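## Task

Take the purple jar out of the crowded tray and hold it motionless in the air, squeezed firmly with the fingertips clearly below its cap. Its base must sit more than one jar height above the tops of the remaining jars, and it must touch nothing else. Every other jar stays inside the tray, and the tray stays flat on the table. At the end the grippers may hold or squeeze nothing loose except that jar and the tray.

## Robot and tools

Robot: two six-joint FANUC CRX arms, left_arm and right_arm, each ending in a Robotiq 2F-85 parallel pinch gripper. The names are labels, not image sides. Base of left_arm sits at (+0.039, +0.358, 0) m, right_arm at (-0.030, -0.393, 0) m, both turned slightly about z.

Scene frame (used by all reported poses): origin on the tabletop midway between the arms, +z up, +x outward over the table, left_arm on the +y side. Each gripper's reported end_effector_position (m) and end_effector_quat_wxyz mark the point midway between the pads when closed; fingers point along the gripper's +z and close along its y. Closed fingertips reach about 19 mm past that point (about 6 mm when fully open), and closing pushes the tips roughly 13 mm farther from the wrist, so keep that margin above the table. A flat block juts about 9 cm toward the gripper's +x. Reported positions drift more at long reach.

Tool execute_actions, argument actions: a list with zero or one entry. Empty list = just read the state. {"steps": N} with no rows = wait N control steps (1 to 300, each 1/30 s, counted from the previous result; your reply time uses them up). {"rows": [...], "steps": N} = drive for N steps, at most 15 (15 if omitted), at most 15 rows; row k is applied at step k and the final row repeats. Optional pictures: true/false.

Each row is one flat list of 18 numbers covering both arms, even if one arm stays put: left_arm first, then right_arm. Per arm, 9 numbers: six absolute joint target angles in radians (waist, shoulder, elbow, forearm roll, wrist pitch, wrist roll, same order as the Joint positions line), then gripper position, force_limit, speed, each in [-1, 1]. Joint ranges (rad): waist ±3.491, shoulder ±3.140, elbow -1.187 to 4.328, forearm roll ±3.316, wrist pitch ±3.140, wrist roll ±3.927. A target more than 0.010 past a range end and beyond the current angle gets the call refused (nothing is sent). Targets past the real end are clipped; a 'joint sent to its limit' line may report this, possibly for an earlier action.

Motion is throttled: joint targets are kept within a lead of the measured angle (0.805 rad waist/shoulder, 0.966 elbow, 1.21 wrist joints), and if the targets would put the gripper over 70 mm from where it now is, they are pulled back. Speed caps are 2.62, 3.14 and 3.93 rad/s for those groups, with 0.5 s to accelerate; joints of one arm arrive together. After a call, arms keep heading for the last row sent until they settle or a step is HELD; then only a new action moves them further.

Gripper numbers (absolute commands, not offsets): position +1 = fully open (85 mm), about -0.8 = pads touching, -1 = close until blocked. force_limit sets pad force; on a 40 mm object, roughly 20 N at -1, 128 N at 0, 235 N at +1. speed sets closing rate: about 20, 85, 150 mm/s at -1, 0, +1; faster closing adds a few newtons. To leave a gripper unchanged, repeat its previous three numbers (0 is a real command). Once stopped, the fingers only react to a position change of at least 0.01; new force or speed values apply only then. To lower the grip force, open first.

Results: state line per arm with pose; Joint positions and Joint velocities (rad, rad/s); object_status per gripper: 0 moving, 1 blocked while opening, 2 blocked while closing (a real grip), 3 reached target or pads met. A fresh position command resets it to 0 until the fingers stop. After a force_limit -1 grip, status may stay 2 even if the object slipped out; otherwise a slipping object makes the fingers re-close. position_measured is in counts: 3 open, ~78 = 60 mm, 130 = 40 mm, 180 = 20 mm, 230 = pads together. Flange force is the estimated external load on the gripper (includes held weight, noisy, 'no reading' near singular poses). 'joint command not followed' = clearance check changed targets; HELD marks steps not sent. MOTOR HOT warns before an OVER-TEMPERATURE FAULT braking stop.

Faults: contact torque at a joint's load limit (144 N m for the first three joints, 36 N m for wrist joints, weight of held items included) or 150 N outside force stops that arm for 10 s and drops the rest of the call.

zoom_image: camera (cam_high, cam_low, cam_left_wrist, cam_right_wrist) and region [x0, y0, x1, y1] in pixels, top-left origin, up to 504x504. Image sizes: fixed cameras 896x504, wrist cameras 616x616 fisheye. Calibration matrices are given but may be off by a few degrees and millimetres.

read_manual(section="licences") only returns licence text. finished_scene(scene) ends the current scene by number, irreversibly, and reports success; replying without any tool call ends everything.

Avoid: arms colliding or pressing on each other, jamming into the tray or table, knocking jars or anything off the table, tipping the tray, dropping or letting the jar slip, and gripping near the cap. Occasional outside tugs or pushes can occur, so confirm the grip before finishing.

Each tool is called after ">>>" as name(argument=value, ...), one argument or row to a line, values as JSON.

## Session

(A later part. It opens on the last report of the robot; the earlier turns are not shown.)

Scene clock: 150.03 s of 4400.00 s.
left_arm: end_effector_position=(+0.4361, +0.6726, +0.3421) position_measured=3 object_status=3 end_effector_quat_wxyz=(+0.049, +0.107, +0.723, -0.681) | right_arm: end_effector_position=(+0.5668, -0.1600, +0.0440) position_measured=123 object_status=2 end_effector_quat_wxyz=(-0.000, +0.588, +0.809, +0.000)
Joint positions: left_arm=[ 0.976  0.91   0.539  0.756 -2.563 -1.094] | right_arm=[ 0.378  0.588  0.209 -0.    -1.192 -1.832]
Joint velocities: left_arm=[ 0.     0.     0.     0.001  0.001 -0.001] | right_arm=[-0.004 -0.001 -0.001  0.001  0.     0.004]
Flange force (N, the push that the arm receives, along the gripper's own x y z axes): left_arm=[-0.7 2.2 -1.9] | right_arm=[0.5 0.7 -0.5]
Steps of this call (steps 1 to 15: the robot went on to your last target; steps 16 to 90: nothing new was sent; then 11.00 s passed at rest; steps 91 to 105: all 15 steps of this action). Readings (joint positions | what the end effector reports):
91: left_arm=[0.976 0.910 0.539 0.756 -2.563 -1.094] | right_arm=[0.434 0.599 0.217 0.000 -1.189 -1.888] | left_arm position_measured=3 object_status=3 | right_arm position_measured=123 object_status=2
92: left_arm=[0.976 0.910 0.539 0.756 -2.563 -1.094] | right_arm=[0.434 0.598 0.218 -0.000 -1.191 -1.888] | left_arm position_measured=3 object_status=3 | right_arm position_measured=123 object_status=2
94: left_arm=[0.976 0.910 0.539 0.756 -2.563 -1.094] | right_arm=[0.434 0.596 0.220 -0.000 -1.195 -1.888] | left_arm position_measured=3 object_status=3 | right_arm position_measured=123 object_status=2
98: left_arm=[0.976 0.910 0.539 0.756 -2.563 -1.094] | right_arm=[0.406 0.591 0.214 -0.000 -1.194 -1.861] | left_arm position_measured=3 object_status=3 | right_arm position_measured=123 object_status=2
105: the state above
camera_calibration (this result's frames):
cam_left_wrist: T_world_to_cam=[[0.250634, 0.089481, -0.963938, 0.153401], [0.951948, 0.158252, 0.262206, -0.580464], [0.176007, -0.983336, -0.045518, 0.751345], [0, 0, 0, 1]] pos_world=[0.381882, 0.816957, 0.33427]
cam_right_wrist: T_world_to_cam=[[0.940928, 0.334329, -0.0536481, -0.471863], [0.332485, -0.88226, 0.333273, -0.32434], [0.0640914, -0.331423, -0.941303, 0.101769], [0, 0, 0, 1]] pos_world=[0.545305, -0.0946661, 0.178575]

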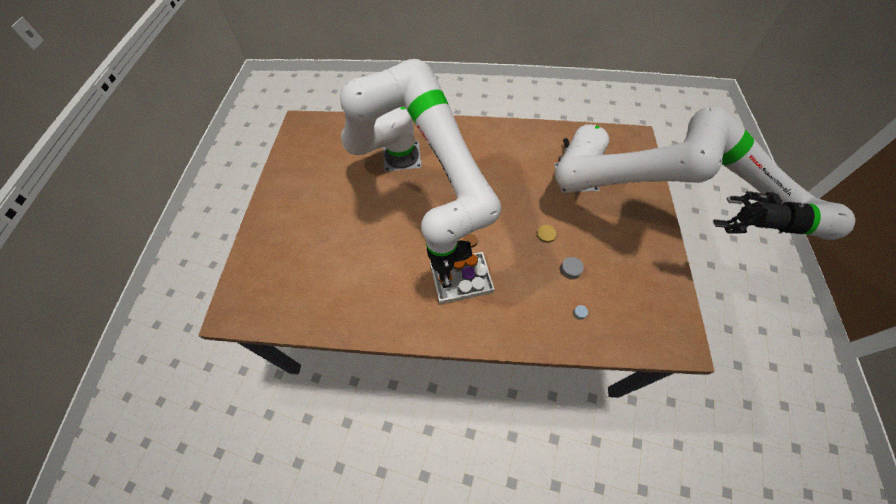

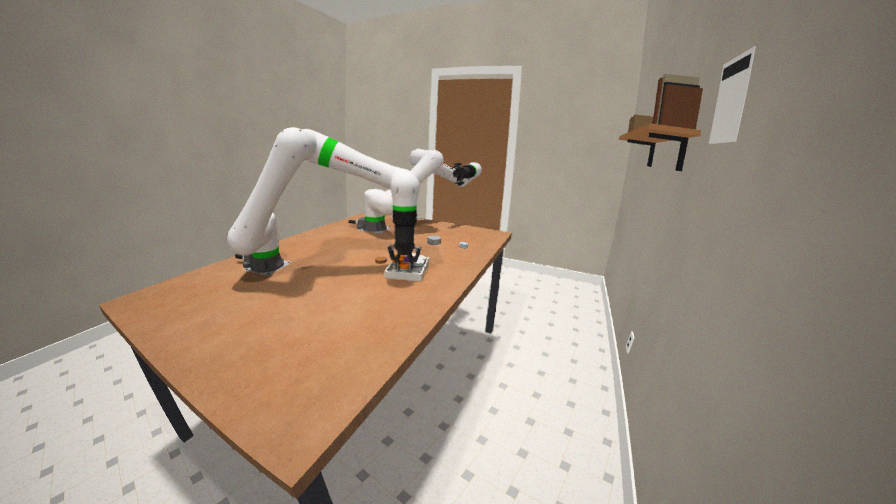

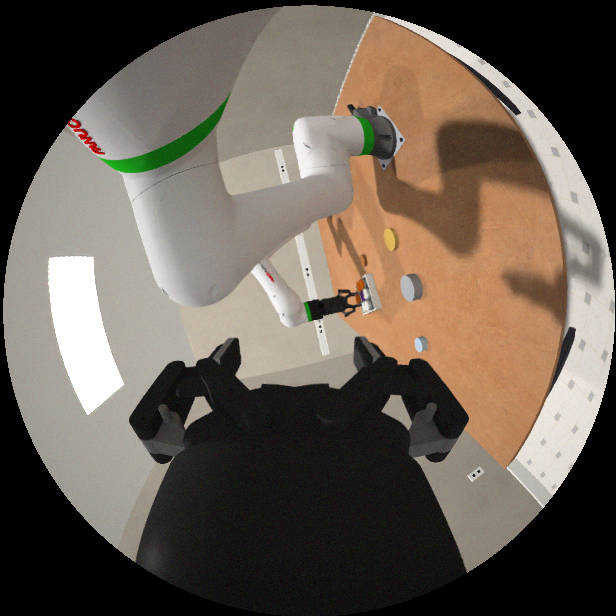

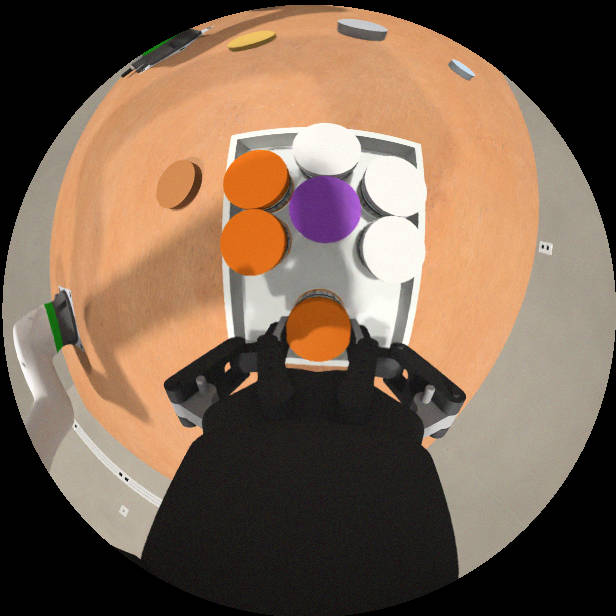

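>>> execute_actions(
  actions=[
    {"rows":[[0.976,0.91,0.539,0.756,-2.563,-1.094,1,0,0,0.3896,0.5245,0.1111,0,-1.1574,-1.8442,-1,-0.7,-0.7]],"steps":15},
  ],
)

Scene clock: 159.47 s of 4400.00 s.
left_arm: end_effector_position=(+0.4361, +0.6726, +0.3421) position_measured=3 object_status=3 end_effector_quat_wxyz=(+0.049, +0.107, +0.723, -0.681) | right_arm: end_effector_position=(+0.5411, -0.1684, +0.0440) position_measured=123 object_status=2 end_effector_quat_wxyz=(+0.000, +0.588, +0.809, -0.000)
Joint positions: left_arm=[ 0.976  0.91   0.539  0.756 -2.563 -1.094] | right_arm=[ 0.39   0.525  0.111  0.    -1.157 -1.844]
Joint velocities: left_arm=[ 0.     0.    -0.    -0.    -0.001  0.001] | right_arm=[-0.001 -0.002 -0.001  0.    -0.001  0.001]
Flange force (N, the push that the arm receives, along the gripper's own x y z axes): left_arm=[-1.1 2.1 -2.3] | right_arm=[1.4 3.5 0.1]
Steps of this call (steps 1 to 15: the robot went on to your last target; steps 16 to 90: nothing new was sent; then 5.93 s passed at rest; steps 91 to 105: all 15 steps of this action). Readings (joint positions | what the end effector reports):
91: left_arm=[0.976 0.910 0.539 0.756 -2.563 -1.094] | right_arm=[0.378 0.587 0.208 0.000 -1.192 -1.832] | left_arm position_measured=3 object_status=3 | right_arm position_measured=123 object_status=2
92: left_arm=[0.976 0.910 0.539 0.756 -2.563 -1.094] | right_arm=[0.378 0.584 0.203 0.000 -1.190 -1.832] | left_arm position_measured=3 object_status=3 | right_arm position_measured=123 object_status=2
94: left_arm=[0.976 0.910 0.539 0.756 -2.563 -1.094] | right_arm=[0.382 0.565 0.173 0.000 -1.179 -1.836] | left_arm position_measured=3 object_status=3 | right_arm position_measured=123 object_status=2
98: left_arm=[0.976 0.910 0.539 0.756 -2.563 -1.094] | right_arm=[0.389 0.527 0.114 0.000 -1.159 -1.844] | left_arm position_measured=3 object_status=3 | right_arm position_measured=123 object_status=2
105: the state above
camera_calibration (this result's frames):
cam_left_wrist: T_world_to_cam=[[0.250634, 0.0894808, -0.963938, 0.153401], [0.951948, 0.158251, 0.262206, -0.580464], [0.176007, -0.983336, -0.0455179, 0.751345], [0, 0, 0, 1]] pos_world=[0.381882, 0.816957, 0.33427]
cam_right_wrist: T_world_to_cam=[[0.940933, 0.334326, -0.0535755, -0.44486], [0.332449, -0.88222, 0.333415, -0.323197], [0.0642039, -0.331532, -0.941257, 0.100553], [0, 0, 0, 1]] pos_world=[0.519575, -0.103066, 0.178571]

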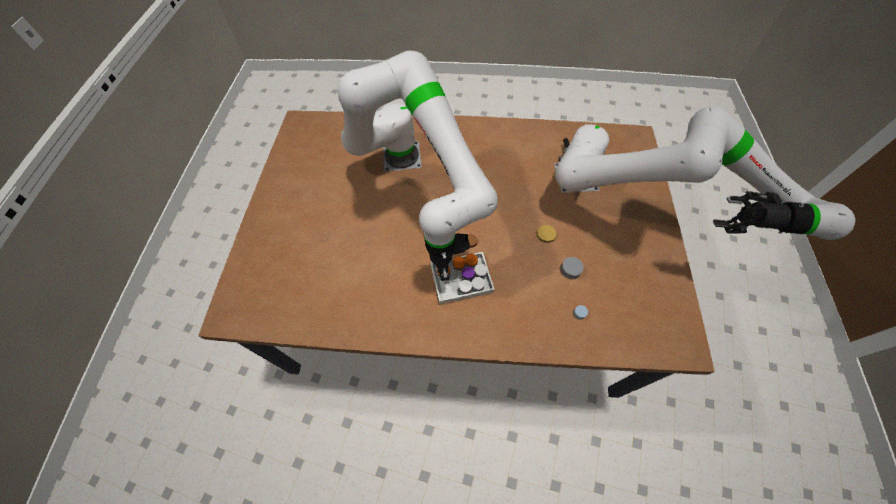

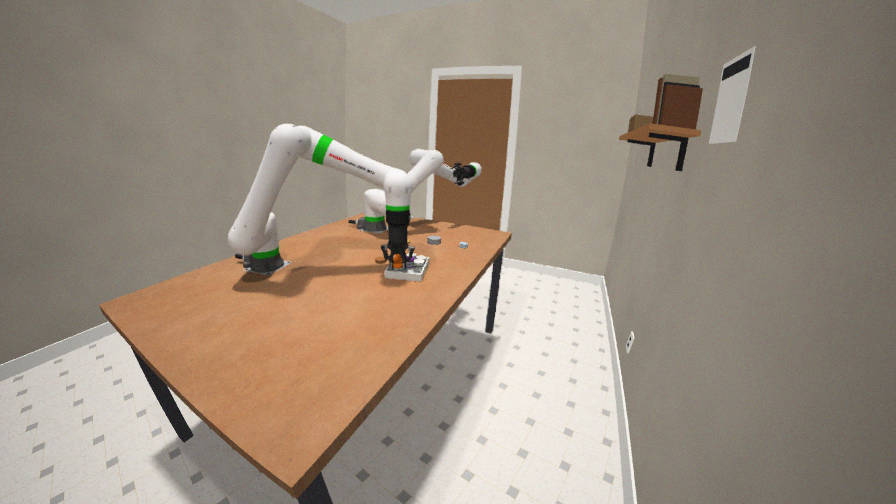

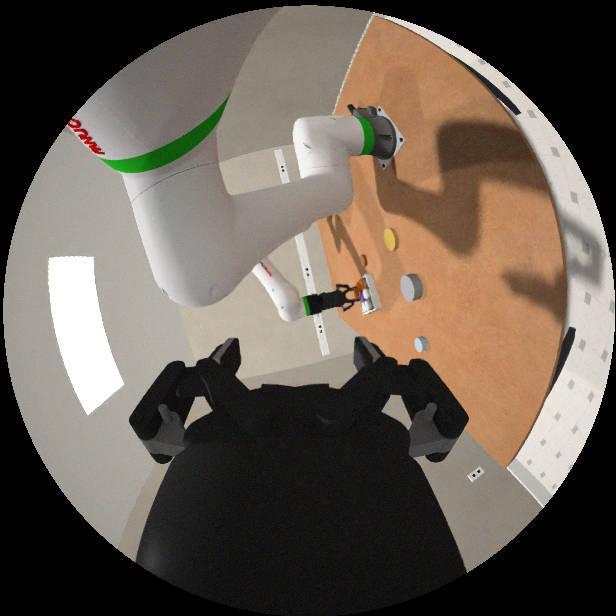

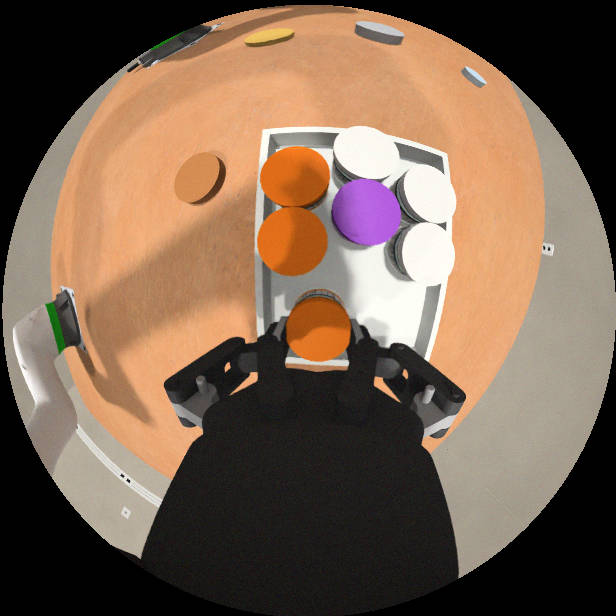

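>>> execute_actions(
  actions=[
    {"rows":[[0.976,0.91,0.539,0.756,-2.563,-1.094,1,0,0,0.3896,0.5275,0.108,0,-1.1513,-1.8442,-1,-0.7,-0.7],[0.976,0.91,0.539,0.756,-2.563,-1.094,1,0,0,0.3896,0.5275,0.108,0,-1.1513,-1.8442,-1,-0.7,-0.7],[0.976,0.91,0.539,0.756,-2.563,-1.094,1,0,0,0.3896,0.5275,0.108,0,-1.1513,-1.8442,-1,-0.7,-0.7],[0.976,0.91,0.539,0.756,-2.563,-1.094,1,0,0,0.3896,0.5275,0.108,0,-1.1513,-1.8442,-1,-0.7,-0.7],[0.976,0.91,0.539,0.756,-2.563,-1.094,1,0,0,0.3896,0.5275,0.108,0,-1.1513,-1.8442,-1,-0.7,-0.7],[0.976,0.91,0.539,0.756,-2.563,-1.094,1,0,0,0.3896,0.5275,0.108,0,-1.1513,-1.8442,0.15,-0.7,-0.5]],"steps":15},
  ],
  pictures=false,
)

>>> execute_actions(
  actions=[
    {"rows":[[0.976,0.91,0.539,0.756,-2.563,-1.094,1,0,0,0.3896,0.4839,0.1652,0,-1.2521,-1.8442,0.15,-0.7,-0.5]],"steps":15},
  ],
  pictures=false,
)

Scene clock: 174.23 s of 4400.00 s.
left_arm: end_effector_position=(+0.4361, +0.6726, +0.3421) position_measured=3 object_status=3 end_effector_quat_wxyz=(+0.049, +0.107, +0.723, -0.681) | right_arm: end_effector_position=(+0.5411, -0.1684, +0.0409) position_measured=110 object_status=0 end_effector_quat_wxyz=(-0.000, +0.588, +0.809, +0.000)
Joint positions: left_arm=[ 0.976  0.91   0.539  0.756 -2.563 -1.094] | right_arm=[ 0.39   0.527  0.108 -0.    -1.151 -1.844]
Joint velocities: left_arm=[ 0.     0.001  0.    -0.001 -0.     0.001] | right_arm=[-0.001 -0.     0.    -0.     0.001 -0.   ]
Flange force (N, the push that the arm receives, along the gripper's own x y z axes): left_arm=[-0.6 2.1 -0.4] | right_arm=[1.6 2.0 -1.0]
Steps of this call (steps 1 to 15: the robot went on to your last target; steps 16 to 90: nothing new was sent; then 11.27 s passed at rest; steps 91 to 105: all 15 steps of this action). Readings (joint positions | what the end effector reports):
91: left_arm=[0.976 0.910 0.539 0.756 -2.563 -1.094] | right_arm=[0.390 0.525 0.111 -0.000 -1.157 -1.844] | left_arm position_measured=3 object_status=3 | right_arm position_measured=123 object_status=2
92: left_arm=[0.976 0.910 0.539 0.756 -2.563 -1.094] | right_arm=[0.390 0.525 0.110 -0.000 -1.155 -1.844] | left_arm position_measured=3 object_status=3 | right_arm position_measured=123 object_status=2
94: left_arm=[0.976 0.910 0.539 0.756 -2.563 -1.094] | right_arm=[0.390 0.527 0.109 -0.000 -1.152 -1.844] | left_arm position_measured=3 object_status=3 | right_arm position_measured=123 object_status=2
98: left_arm=[0.976 0.910 0.539 0.756 -2.563 -1.094] | right_arm=[0.390 0.527 0.108 -0.000 -1.151 -1.844] | left_arm position_measured=3 object_status=3 | right_arm position_measured=120 object_status=0
105: the state above

Scene clock: 174.73 s of 4400.00 s.
left_arm: end_effector_position=(+0.4361, +0.6726, +0.3421) position_measured=3 object_status=3 end_effector_quat_wxyz=(+0.049, +0.107, +0.723, -0.681) | right_arm: end_effector_position=(+0.5411, -0.1684, +0.0900) position_measured=110 object_status=3 end_effector_quat_wxyz=(-0.000, +0.588, +0.809, -0.000)
Joint positions: left_arm=[ 0.976  0.91   0.539  0.756 -2.563 -1.094] | right_arm=[ 0.39   0.484  0.165  0.    -1.252 -1.844]
Joint velocities: left_arm=[-0.001 -0.    -0.     0.001  0.001  0.001] | right_arm=[ 0.    -0.001  0.001 -0.001 -0.    -0.   ]
Flange force (N, the push that the arm receives, along the gripper's own x y z axes): left_arm=[-0.7 2.6 -1.6] | right_arm=[1.1 4.0 -2.1]
Steps of this call (steps 1 to 15: all 15 steps of this action). Readings (joint positions | what the end effector reports):
1: left_arm=[0.976 0.910 0.539 0.756 -2.563 -1.094] | right_arm=[0.390 0.527 0.108 -0.000 -1.151 -1.844] | left_arm position_measured=3 object_status=3 | right_arm position_measured=110 object_status=0
2: left_arm=[0.976 0.910 0.539 0.756 -2.563 -1.094] | right_arm=[0.390 0.526 0.110 -0.000 -1.156 -1.844] | left_arm position_measured=3 object_status=3 | right_arm position_measured=110 object_status=0
4: left_arm=[0.976 0.910 0.539 0.756 -2.563 -1.094] | right_arm=[0.390 0.510 0.131 -0.000 -1.192 -1.844] | left_arm position_measured=3 object_status=3 | right_arm position_measured=110 object_status=0
8: left_arm=[0.976 0.910 0.539 0.756 -2.563 -1.094] | right_arm=[0.390 0.485 0.164 0.000 -1.250 -1.844] | left_arm position_measured=3 object_status=3 | right_arm position_measured=110 object_status=3
15: the state above

>>> execute_actions(
  actions=[
    {"rows":[[0.976,0.91,0.539,0.756,-2.563,-1.094,1,0,0,0.5933,0.6134,0.3618,0,-1.3192,-2.0479,0.2,-0.7,-0.5]],"steps":15},
  ],
  pictures=false,
)

>>> execute_actions(
  actions=[
    {"steps":20},
  ],
)

Scene clock: 183.67 s of 4400.00 s.
left_arm: end_effector_position=(+0.4361, +0.6726, +0.3421) position_measured=3 object_status=3 end_effector_quat_wxyz=(+0.049, +0.107, +0.723, -0.681) | right_arm: end_effector_position=(+0.5217, -0.0207, +0.0900) position_measured=104 object_status=3 end_effector_quat_wxyz=(-0.000, +0.588, +0.809, -0.000)
Joint positions: left_arm=[ 0.976  0.91   0.539  0.756 -2.563 -1.094] | right_arm=[ 0.592  0.612  0.36  -0.    -1.319 -2.046]
Joint velocities: left_arm=[ 0.    -0.    -0.     0.001  0.     0.001] | right_arm=[ 0.034  0.024  0.036  0.    -0.011 -0.038]
Flange force (N, the push that the arm receives, along the gripper's own x y z axes): left_arm=[-0.6 2.1 -1.2] | right_arm=[19.8 0.7 1.3]
Steps of this call (steps 1 to 15: the robot went on to your last target; steps 16 to 90: nothing new was sent; then 5.43 s passed at rest; steps 91 to 105: all 15 steps of this action). Readings (joint positions | what the end effector reports):
91: left_arm=[0.976 0.910 0.539 0.756 -2.563 -1.094] | right_arm=[0.390 0.484 0.166 -0.000 -1.252 -1.845] | left_arm position_measured=3 object_status=3 | right_arm position_measured=110 object_status=0
92: left_arm=[0.976 0.910 0.539 0.756 -2.563 -1.094] | right_arm=[0.394 0.486 0.170 -0.000 -1.254 -1.849] | left_arm position_measured=3 object_status=3 | right_arm position_measured=109 object_status=0
94: left_arm=[0.976 0.910 0.539 0.756 -2.563 -1.094] | right_arm=[0.419 0.503 0.194 -0.000 -1.262 -1.874] | left_arm position_measured=3 object_status=3 | right_arm position_measured=105 object_status=0
98: left_arm=[0.976 0.910 0.539 0.756 -2.563 -1.094] | right_arm=[0.502 0.555 0.273 -0.000 -1.289 -1.956] | left_arm position_measured=3 object_status=3 | right_arm position_measured=104 object_status=0
105: the state above

Scene clock: 184.33 s of 4400.00 s.
left_arm: end_effector_position=(+0.4361, +0.6726, +0.3421) position_measured=3 object_status=3 end_effector_quat_wxyz=(+0.049, +0.107, +0.723, -0.681) | right_arm: end_effector_position=(+0.5215, -0.0196, +0.0900) position_measured=104 object_status=3 end_effector_quat_wxyz=(-0.000, +0.588, +0.809, -0.000)
Joint positions: left_arm=[ 0.976  0.91   0.539  0.756 -2.563 -1.094] | right_arm=[ 0.593  0.613  0.362 -0.    -1.319 -2.048]
Joint velocities: left_arm=[ 0.    -0.001 -0.     0.001  0.    -0.001] | right_arm=[-0.001 -0.     0.     0.001  0.001 -0.001]
Flange force (N, the push that the arm receives, along the gripper's own x y z axes): left_arm=[-0.3 1.8 -1.6] | right_arm=[1.3 1.2 -0.9]
Steps of this call (steps 1 to 15: the robot went on to your last target; steps 16 to 20: nothing new was sent). Readings (joint positions | what the end effector reports):
1: left_arm=[0.976 0.910 0.539 0.756 -2.563 -1.094] | right_arm=[0.592 0.613 0.361 -0.000 -1.319 -2.047] | left_arm position_measured=3 object_status=3 | right_arm position_measured=104 object_status=3
2: left_arm=[0.976 0.910 0.539 0.756 -2.563 -1.094] | right_arm=[0.593 0.613 0.361 -0.000 -1.319 -2.047] | left_arm position_measured=3 object_status=3 | right_arm position_measured=104 object_status=3
4: left_arm=[0.976 0.910 0.539 0.756 -2.563 -1.094] | right_arm=[0.593 0.613 0.362 -0.000 -1.319 -2.048] | left_arm position_measured=3 object_status=3 | right_arm position_measured=104 object_status=3
8: left_arm=[0.976 0.910 0.539 0.756 -2.563 -1.094] | right_arm=[0.593 0.613 0.362 -0.000 -1.319 -2.048] | left_arm position_measured=3 object_status=3 | right_arm position_measured=104 object_status=3
20: the state above
All arms were judged still, so your last target was given up. Only a new action makes them travel on or press farther. Fingers that are still opening or closing keep moving.
camera_calibration (this result's frames):
cam_left_wrist: T_world_to_cam=[[0.250634, 0.089481, -0.963938, 0.153401], [0.951948, 0.158252, 0.262206, -0.580464], [0.176007, -0.983336, -0.045518, 0.751345], [0, 0, 0, 1]] pos_world=[0.381882, 0.816957, 0.33427]
cam_right_wrist: T_world_to_cam=[[0.940948, 0.334277, -0.053624, -0.473643], [0.332426, -0.882267, 0.333315, -0.200718], [0.064109, -0.331458, -0.941289, 0.194546], [0, 0, 0, 1]] pos_world=[0.499925, 0.0457247, 0.224628]

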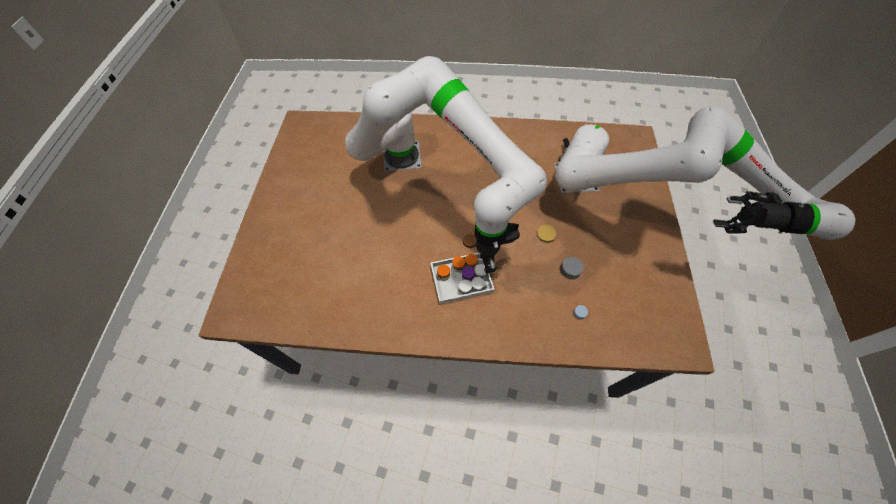

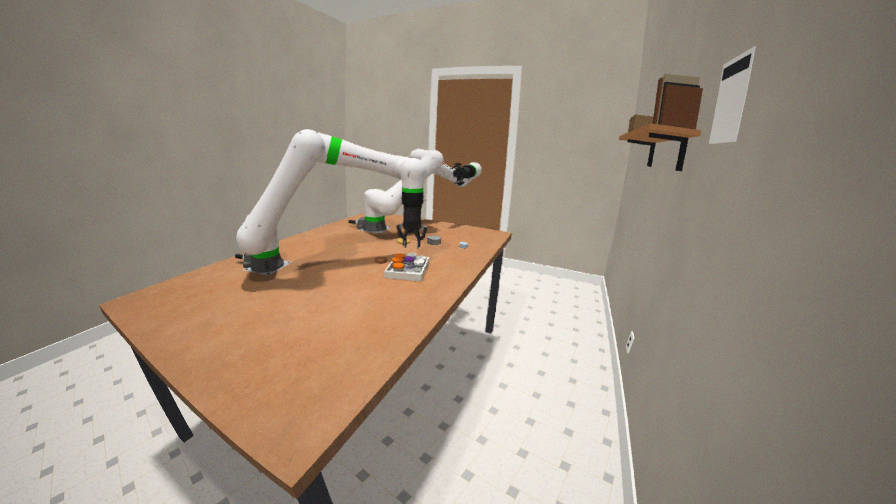

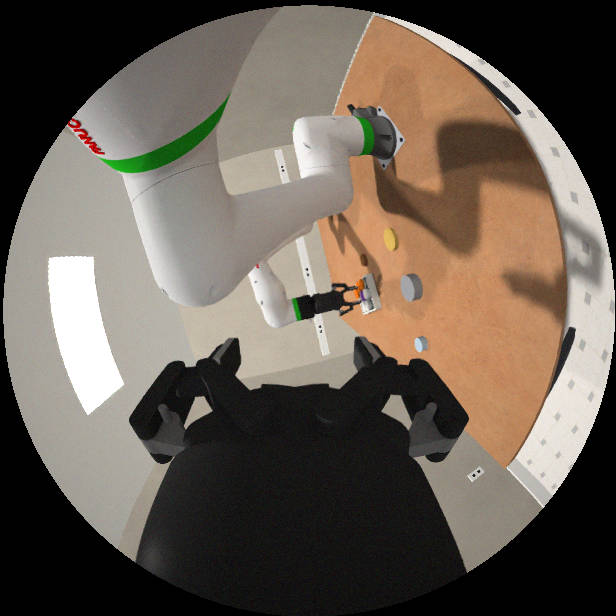

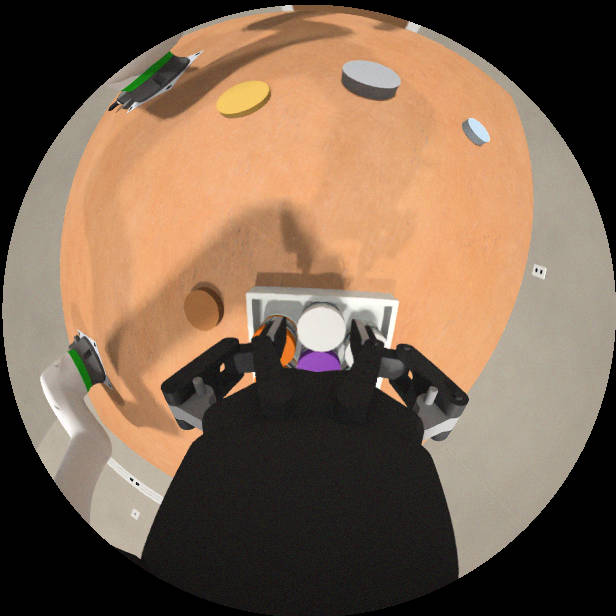

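>>> execute_actions(
  actions=[
    {"rows":[[0.976,0.91,0.539,0.756,-2.563,-1.094,1,0,0,0.5923,0.6491,0.3143,0,-1.236,-2.0469,0.2,-0.7,-0.5]],"steps":15},
  ],
)

>>> zoom_image(
  camera="cam_right_wrist",
  region=[230, 250, 410, 400],
)

Scene clock: 192.43 s of 4400.00 s.
left_arm: end_effector_position=(+0.4361, +0.6726, +0.3421) position_measured=3 object_status=3 end_effector_quat_wxyz=(+0.049, +0.107, +0.723, -0.681) | right_arm: end_effector_position=(+0.5229, -0.0191, +0.0472) position_measured=104 object_status=3 end_effector_quat_wxyz=(-0.000, +0.588, +0.809, +0.000)
Joint positions: left_arm=[ 0.976  0.91   0.539  0.756 -2.563 -1.094] | right_arm=[ 0.592  0.649  0.314 -0.    -1.236 -2.047]
Joint velocities: left_arm=[-0.001 -0.002 -0.    -0.001  0.    -0.001] | right_arm=[ 0.     0.    -0.001  0.001  0.     0.001]
Flange force (N, the push that the arm receives, along the gripper's own x y z axes): left_arm=[-2.0 2.2 -3.6] | right_arm=[2.2 3.3 -1.9]
Steps of this call (steps 1 to 90: nothing new was sent; then 4.60 s passed at rest; steps 91 to 105: all 15 steps of this action). Readings (joint positions | what the end effector reports):
91: left_arm=[0.976 0.910 0.539 0.756 -2.563 -1.094] | right_arm=[0.593 0.614 0.362 0.000 -1.319 -2.048] | left_arm position_measured=3 object_status=3 | right_arm position_measured=104 object_status=3
92: left_arm=[0.976 0.910 0.539 0.756 -2.563 -1.094] | right_arm=[0.593 0.616 0.359 0.000 -1.313 -2.048] | left_arm position_measured=3 object_status=3 | right_arm position_measured=104 object_status=3
94: left_arm=[0.976 0.910 0.539 0.756 -2.563 -1.094] | right_arm=[0.593 0.631 0.338 0.000 -1.277 -2.048] | left_arm position_measured=3 object_status=3 | right_arm position_measured=104 object_status=3
98: left_arm=[0.976 0.910 0.539 0.756 -2.563 -1.094] | right_arm=[0.592 0.648 0.315 -0.000 -1.238 -2.047] | left_arm position_measured=3 object_status=3 | right_arm position_measured=104 object_status=3
105: the state above
camera_calibration (this result's frames):
cam_left_wrist: T_world_to_cam=[[0.250633, 0.0894808, -0.963938, 0.153401], [0.951948, 0.158252, 0.262206, -0.580464], [0.176007, -0.983336, -0.0455179, 0.751345], [0, 0, 0, 1]] pos_world=[0.381882, 0.816957, 0.33427]
cam_right_wrist: T_world_to_cam=[[0.940965, 0.334233, -0.0535972, -0.477453], [0.332377, -0.882291, 0.3333, -0.186431], [0.0641118, -0.331438, -0.941296, 0.154291], [0, 0, 0, 1]] pos_world=[0.50134, 0.0462326, 0.181781]

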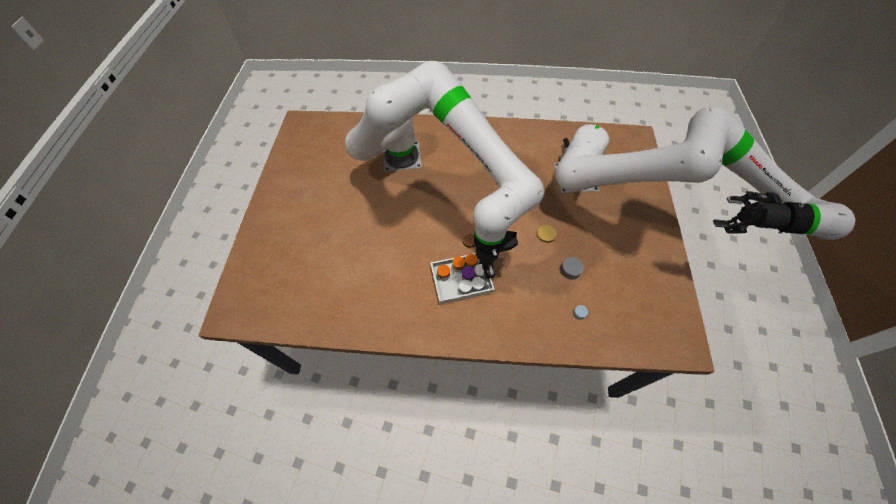

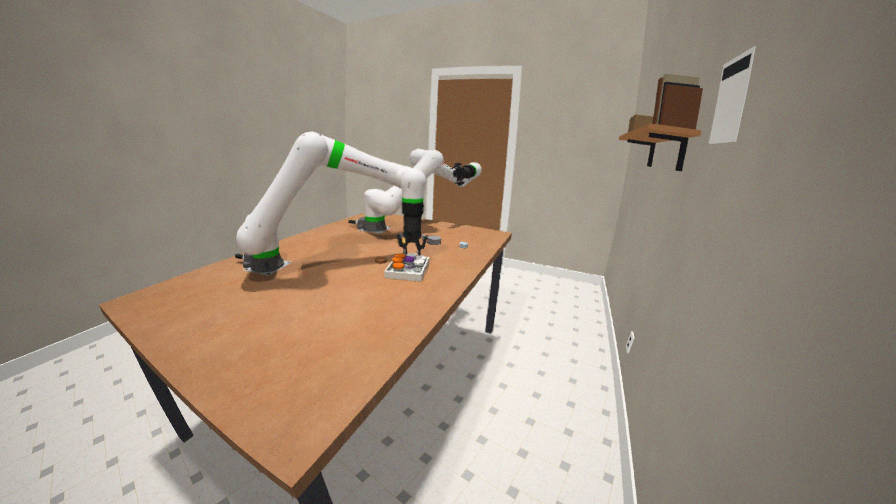

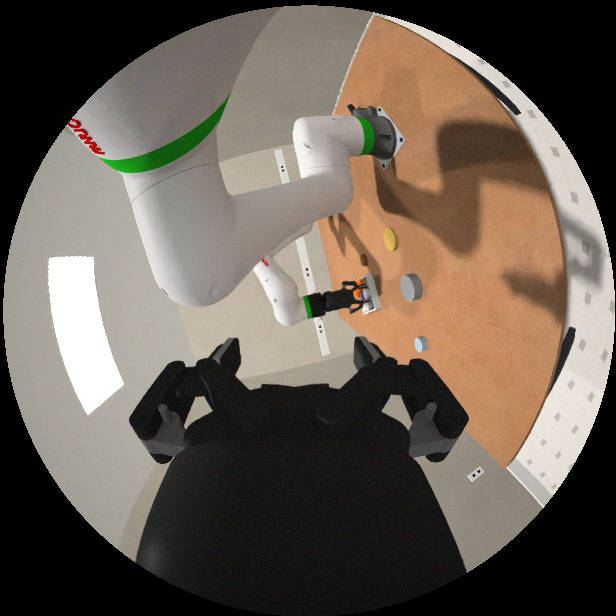

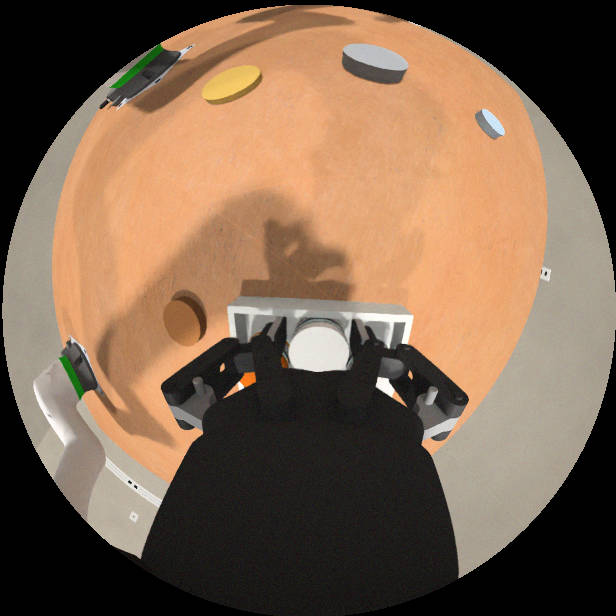

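Region (230, 250, 410, 400) of cam_right_wrist's 616x616 image, scaled by 2.800, with more detail than that image has.

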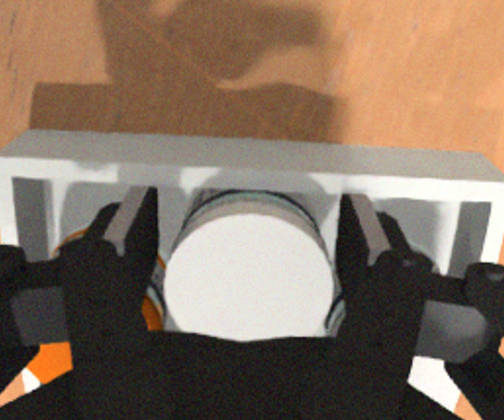

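>>> execute_actions(
  actions=[
    {"rows":[[0.976,0.91,0.539,0.756,-2.563,-1.094,1,0,0,0.5828,0.6461,0.3045,0,-1.2292,-2.0374,0.2,-0.7,-0.5]],"steps":12},
  ],
  pictures=false,
)

>>> execute_actions(
  actions=[
    {"rows":[[0.976,0.91,0.539,0.756,-2.563,-1.094,1,0,0,0.5828,0.6461,0.3045,0,-1.2292,-2.0374,-1,-0.6,-0.7]],"steps":15},
  ],
)

Scene clock: 202.80 s of 4400.00 s.
left_arm: end_effector_position=(+0.4361, +0.6726, +0.3421) position_measured=3 object_status=3 end_effector_quat_wxyz=(+0.049, +0.107, +0.723, -0.681) | right_arm: end_effector_position=(+0.5250, -0.0258, +0.0451) position_measured=104 object_status=3 end_effector_quat_wxyz=(+0.000, +0.588, +0.809, -0.000)
Joint positions: left_arm=[ 0.976  0.91   0.539  0.756 -2.563 -1.094] | right_arm=[ 0.583  0.646  0.305  0.    -1.229 -2.037]
Joint velocities: left_arm=[ 0.     0.001 -0.001  0.001  0.    -0.   ] | right_arm=[-0.002  0.    -0.     0.    -0.     0.   ]
Flange force (N, the push that the arm receives, along the gripper's own x y z axes): left_arm=[-0.8 2.3 -2.3] | right_arm=[0.9 1.8 -1.5]
Steps of this call (steps 1 to 15: the robot went on to your last target; steps 16 to 90: nothing new was sent; then 6.97 s passed at rest; steps 91 to 102: all 12 steps of this action). Readings (joint positions | what the end effector reports):
91: left_arm=[0.976 0.910 0.539 0.756 -2.563 -1.094] | right_arm=[0.592 0.649 0.314 0.000 -1.236 -2.046] | left_arm position_measured=3 object_status=3 | right_arm position_measured=104 object_status=3
92: left_arm=[0.976 0.910 0.539 0.756 -2.563 -1.094] | right_arm=[0.589 0.648 0.311 0.000 -1.234 -2.044] | left_arm position_measured=3 object_status=3 | right_arm position_measured=104 object_status=3
94: left_arm=[0.976 0.910 0.539 0.756 -2.563 -1.094] | right_arm=[0.584 0.647 0.306 0.000 -1.231 -2.039] | left_arm position_measured=3 object_status=3 | right_arm position_measured=104 object_status=3
98: left_arm=[0.976 0.910 0.539 0.756 -2.563 -1.094] | right_arm=[0.583 0.646 0.305 0.000 -1.229 -2.038] | left_arm position_measured=3 object_status=3 | right_arm position_measured=104 object_status=3
102: the state above

Scene clock: 203.30 s of 4400.00 s.
left_arm: end_effector_position=(+0.4361, +0.6726, +0.3421) position_measured=3 object_status=3 end_effector_quat_wxyz=(+0.049, +0.107, +0.723, -0.681) | right_arm: end_effector_position=(+0.5250, -0.0258, +0.0452) position_measured=124 object_status=2 end_effector_quat_wxyz=(+0.000, +0.588, +0.809, +0.000)
Joint positions: left_arm=[ 0.976  0.91   0.539  0.756 -2.563 -1.094] | right_arm=[ 0.583  0.646  0.305  0.    -1.229 -2.037]
Joint velocities: left_arm=[-0.    -0.    -0.     0.    -0.001  0.   ] | right_arm=[-0.001  0.    -0.     0.003  0.     0.001]
Flange force (N, the push that the arm receives, along the gripper's own x y z axes): left_arm=[-1.3 2.0 -3.2] | right_arm=[2.6 -2.5 -15.8]
Steps of this call (steps 1 to 15: all 15 steps of this action). Readings (joint positions | what the end effector reports):
1: left_arm=[0.976 0.910 0.539 0.756 -2.563 -1.094] | right_arm=[0.583 0.646 0.305 0.000 -1.229 -2.037] | left_arm position_measured=3 object_status=3 | right_arm position_measured=104 object_status=0
2: left_arm=[0.976 0.910 0.539 0.756 -2.563 -1.094] | right_arm=[0.583 0.646 0.305 0.000 -1.229 -2.037] | left_arm position_measured=3 object_status=3 | right_arm position_measured=104 object_status=0
4: left_arm=[0.976 0.910 0.539 0.756 -2.563 -1.094] | right_arm=[0.583 0.646 0.305 0.000 -1.229 -2.037] | left_arm position_measured=3 object_status=3 | right_arm position_measured=109 object_status=0
8: left_arm=[0.976 0.910 0.539 0.756 -2.563 -1.094] | right_arm=[0.583 0.646 0.305 0.000 -1.229 -2.037] | left_arm position_measured=3 object_status=3 | right_arm position_measured=121 object_status=0
15: the state above
camera_calibration (this result's frames):
cam_left_wrist: T_world_to_cam=[[0.250633, 0.089481, -0.963938, 0.153401], [0.951948, 0.158252, 0.262206, -0.580464], [0.176007, -0.983336, -0.0455181, 0.751345], [0, 0, 0, 1]] pos_world=[0.381882, 0.816957, 0.33427]
cam_right_wrist: T_world_to_cam=[[0.940949, 0.334298, -0.0534808, -0.477371], [0.332397, -0.882274, 0.333324, -0.192371], [0.0642447, -0.331418, -0.941294, 0.150028], [0, 0, 0, 1]] pos_world=[0.503487, 0.0395823, 0.179812]

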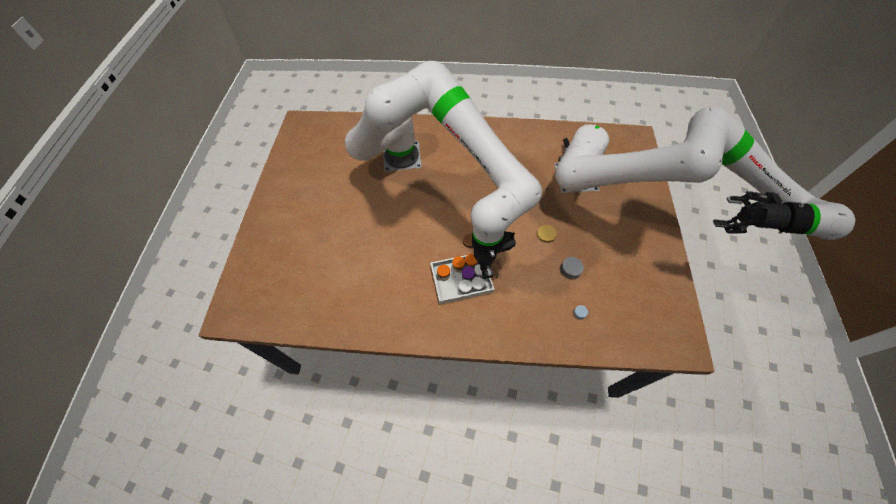

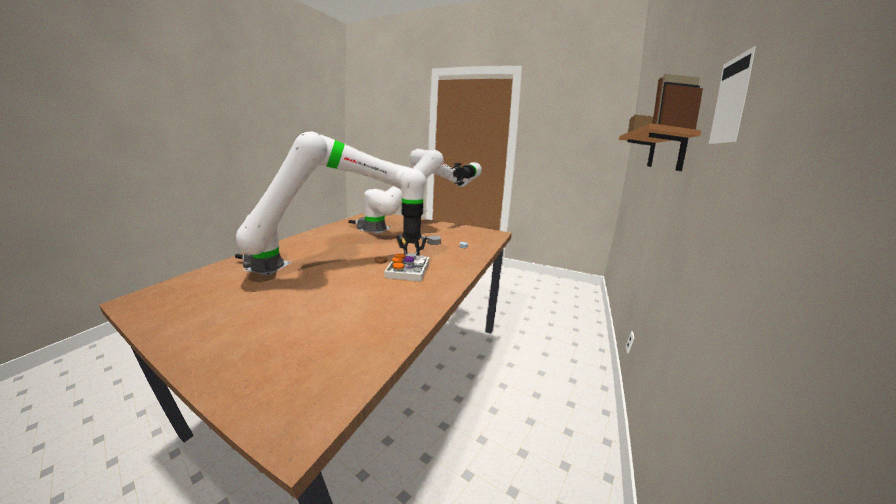

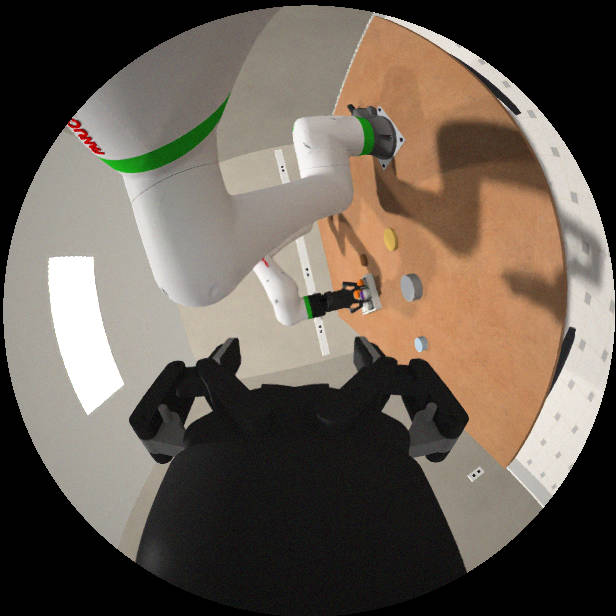

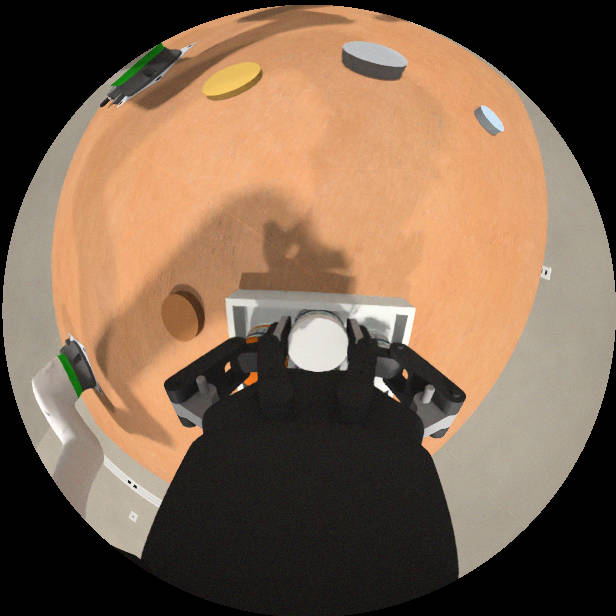

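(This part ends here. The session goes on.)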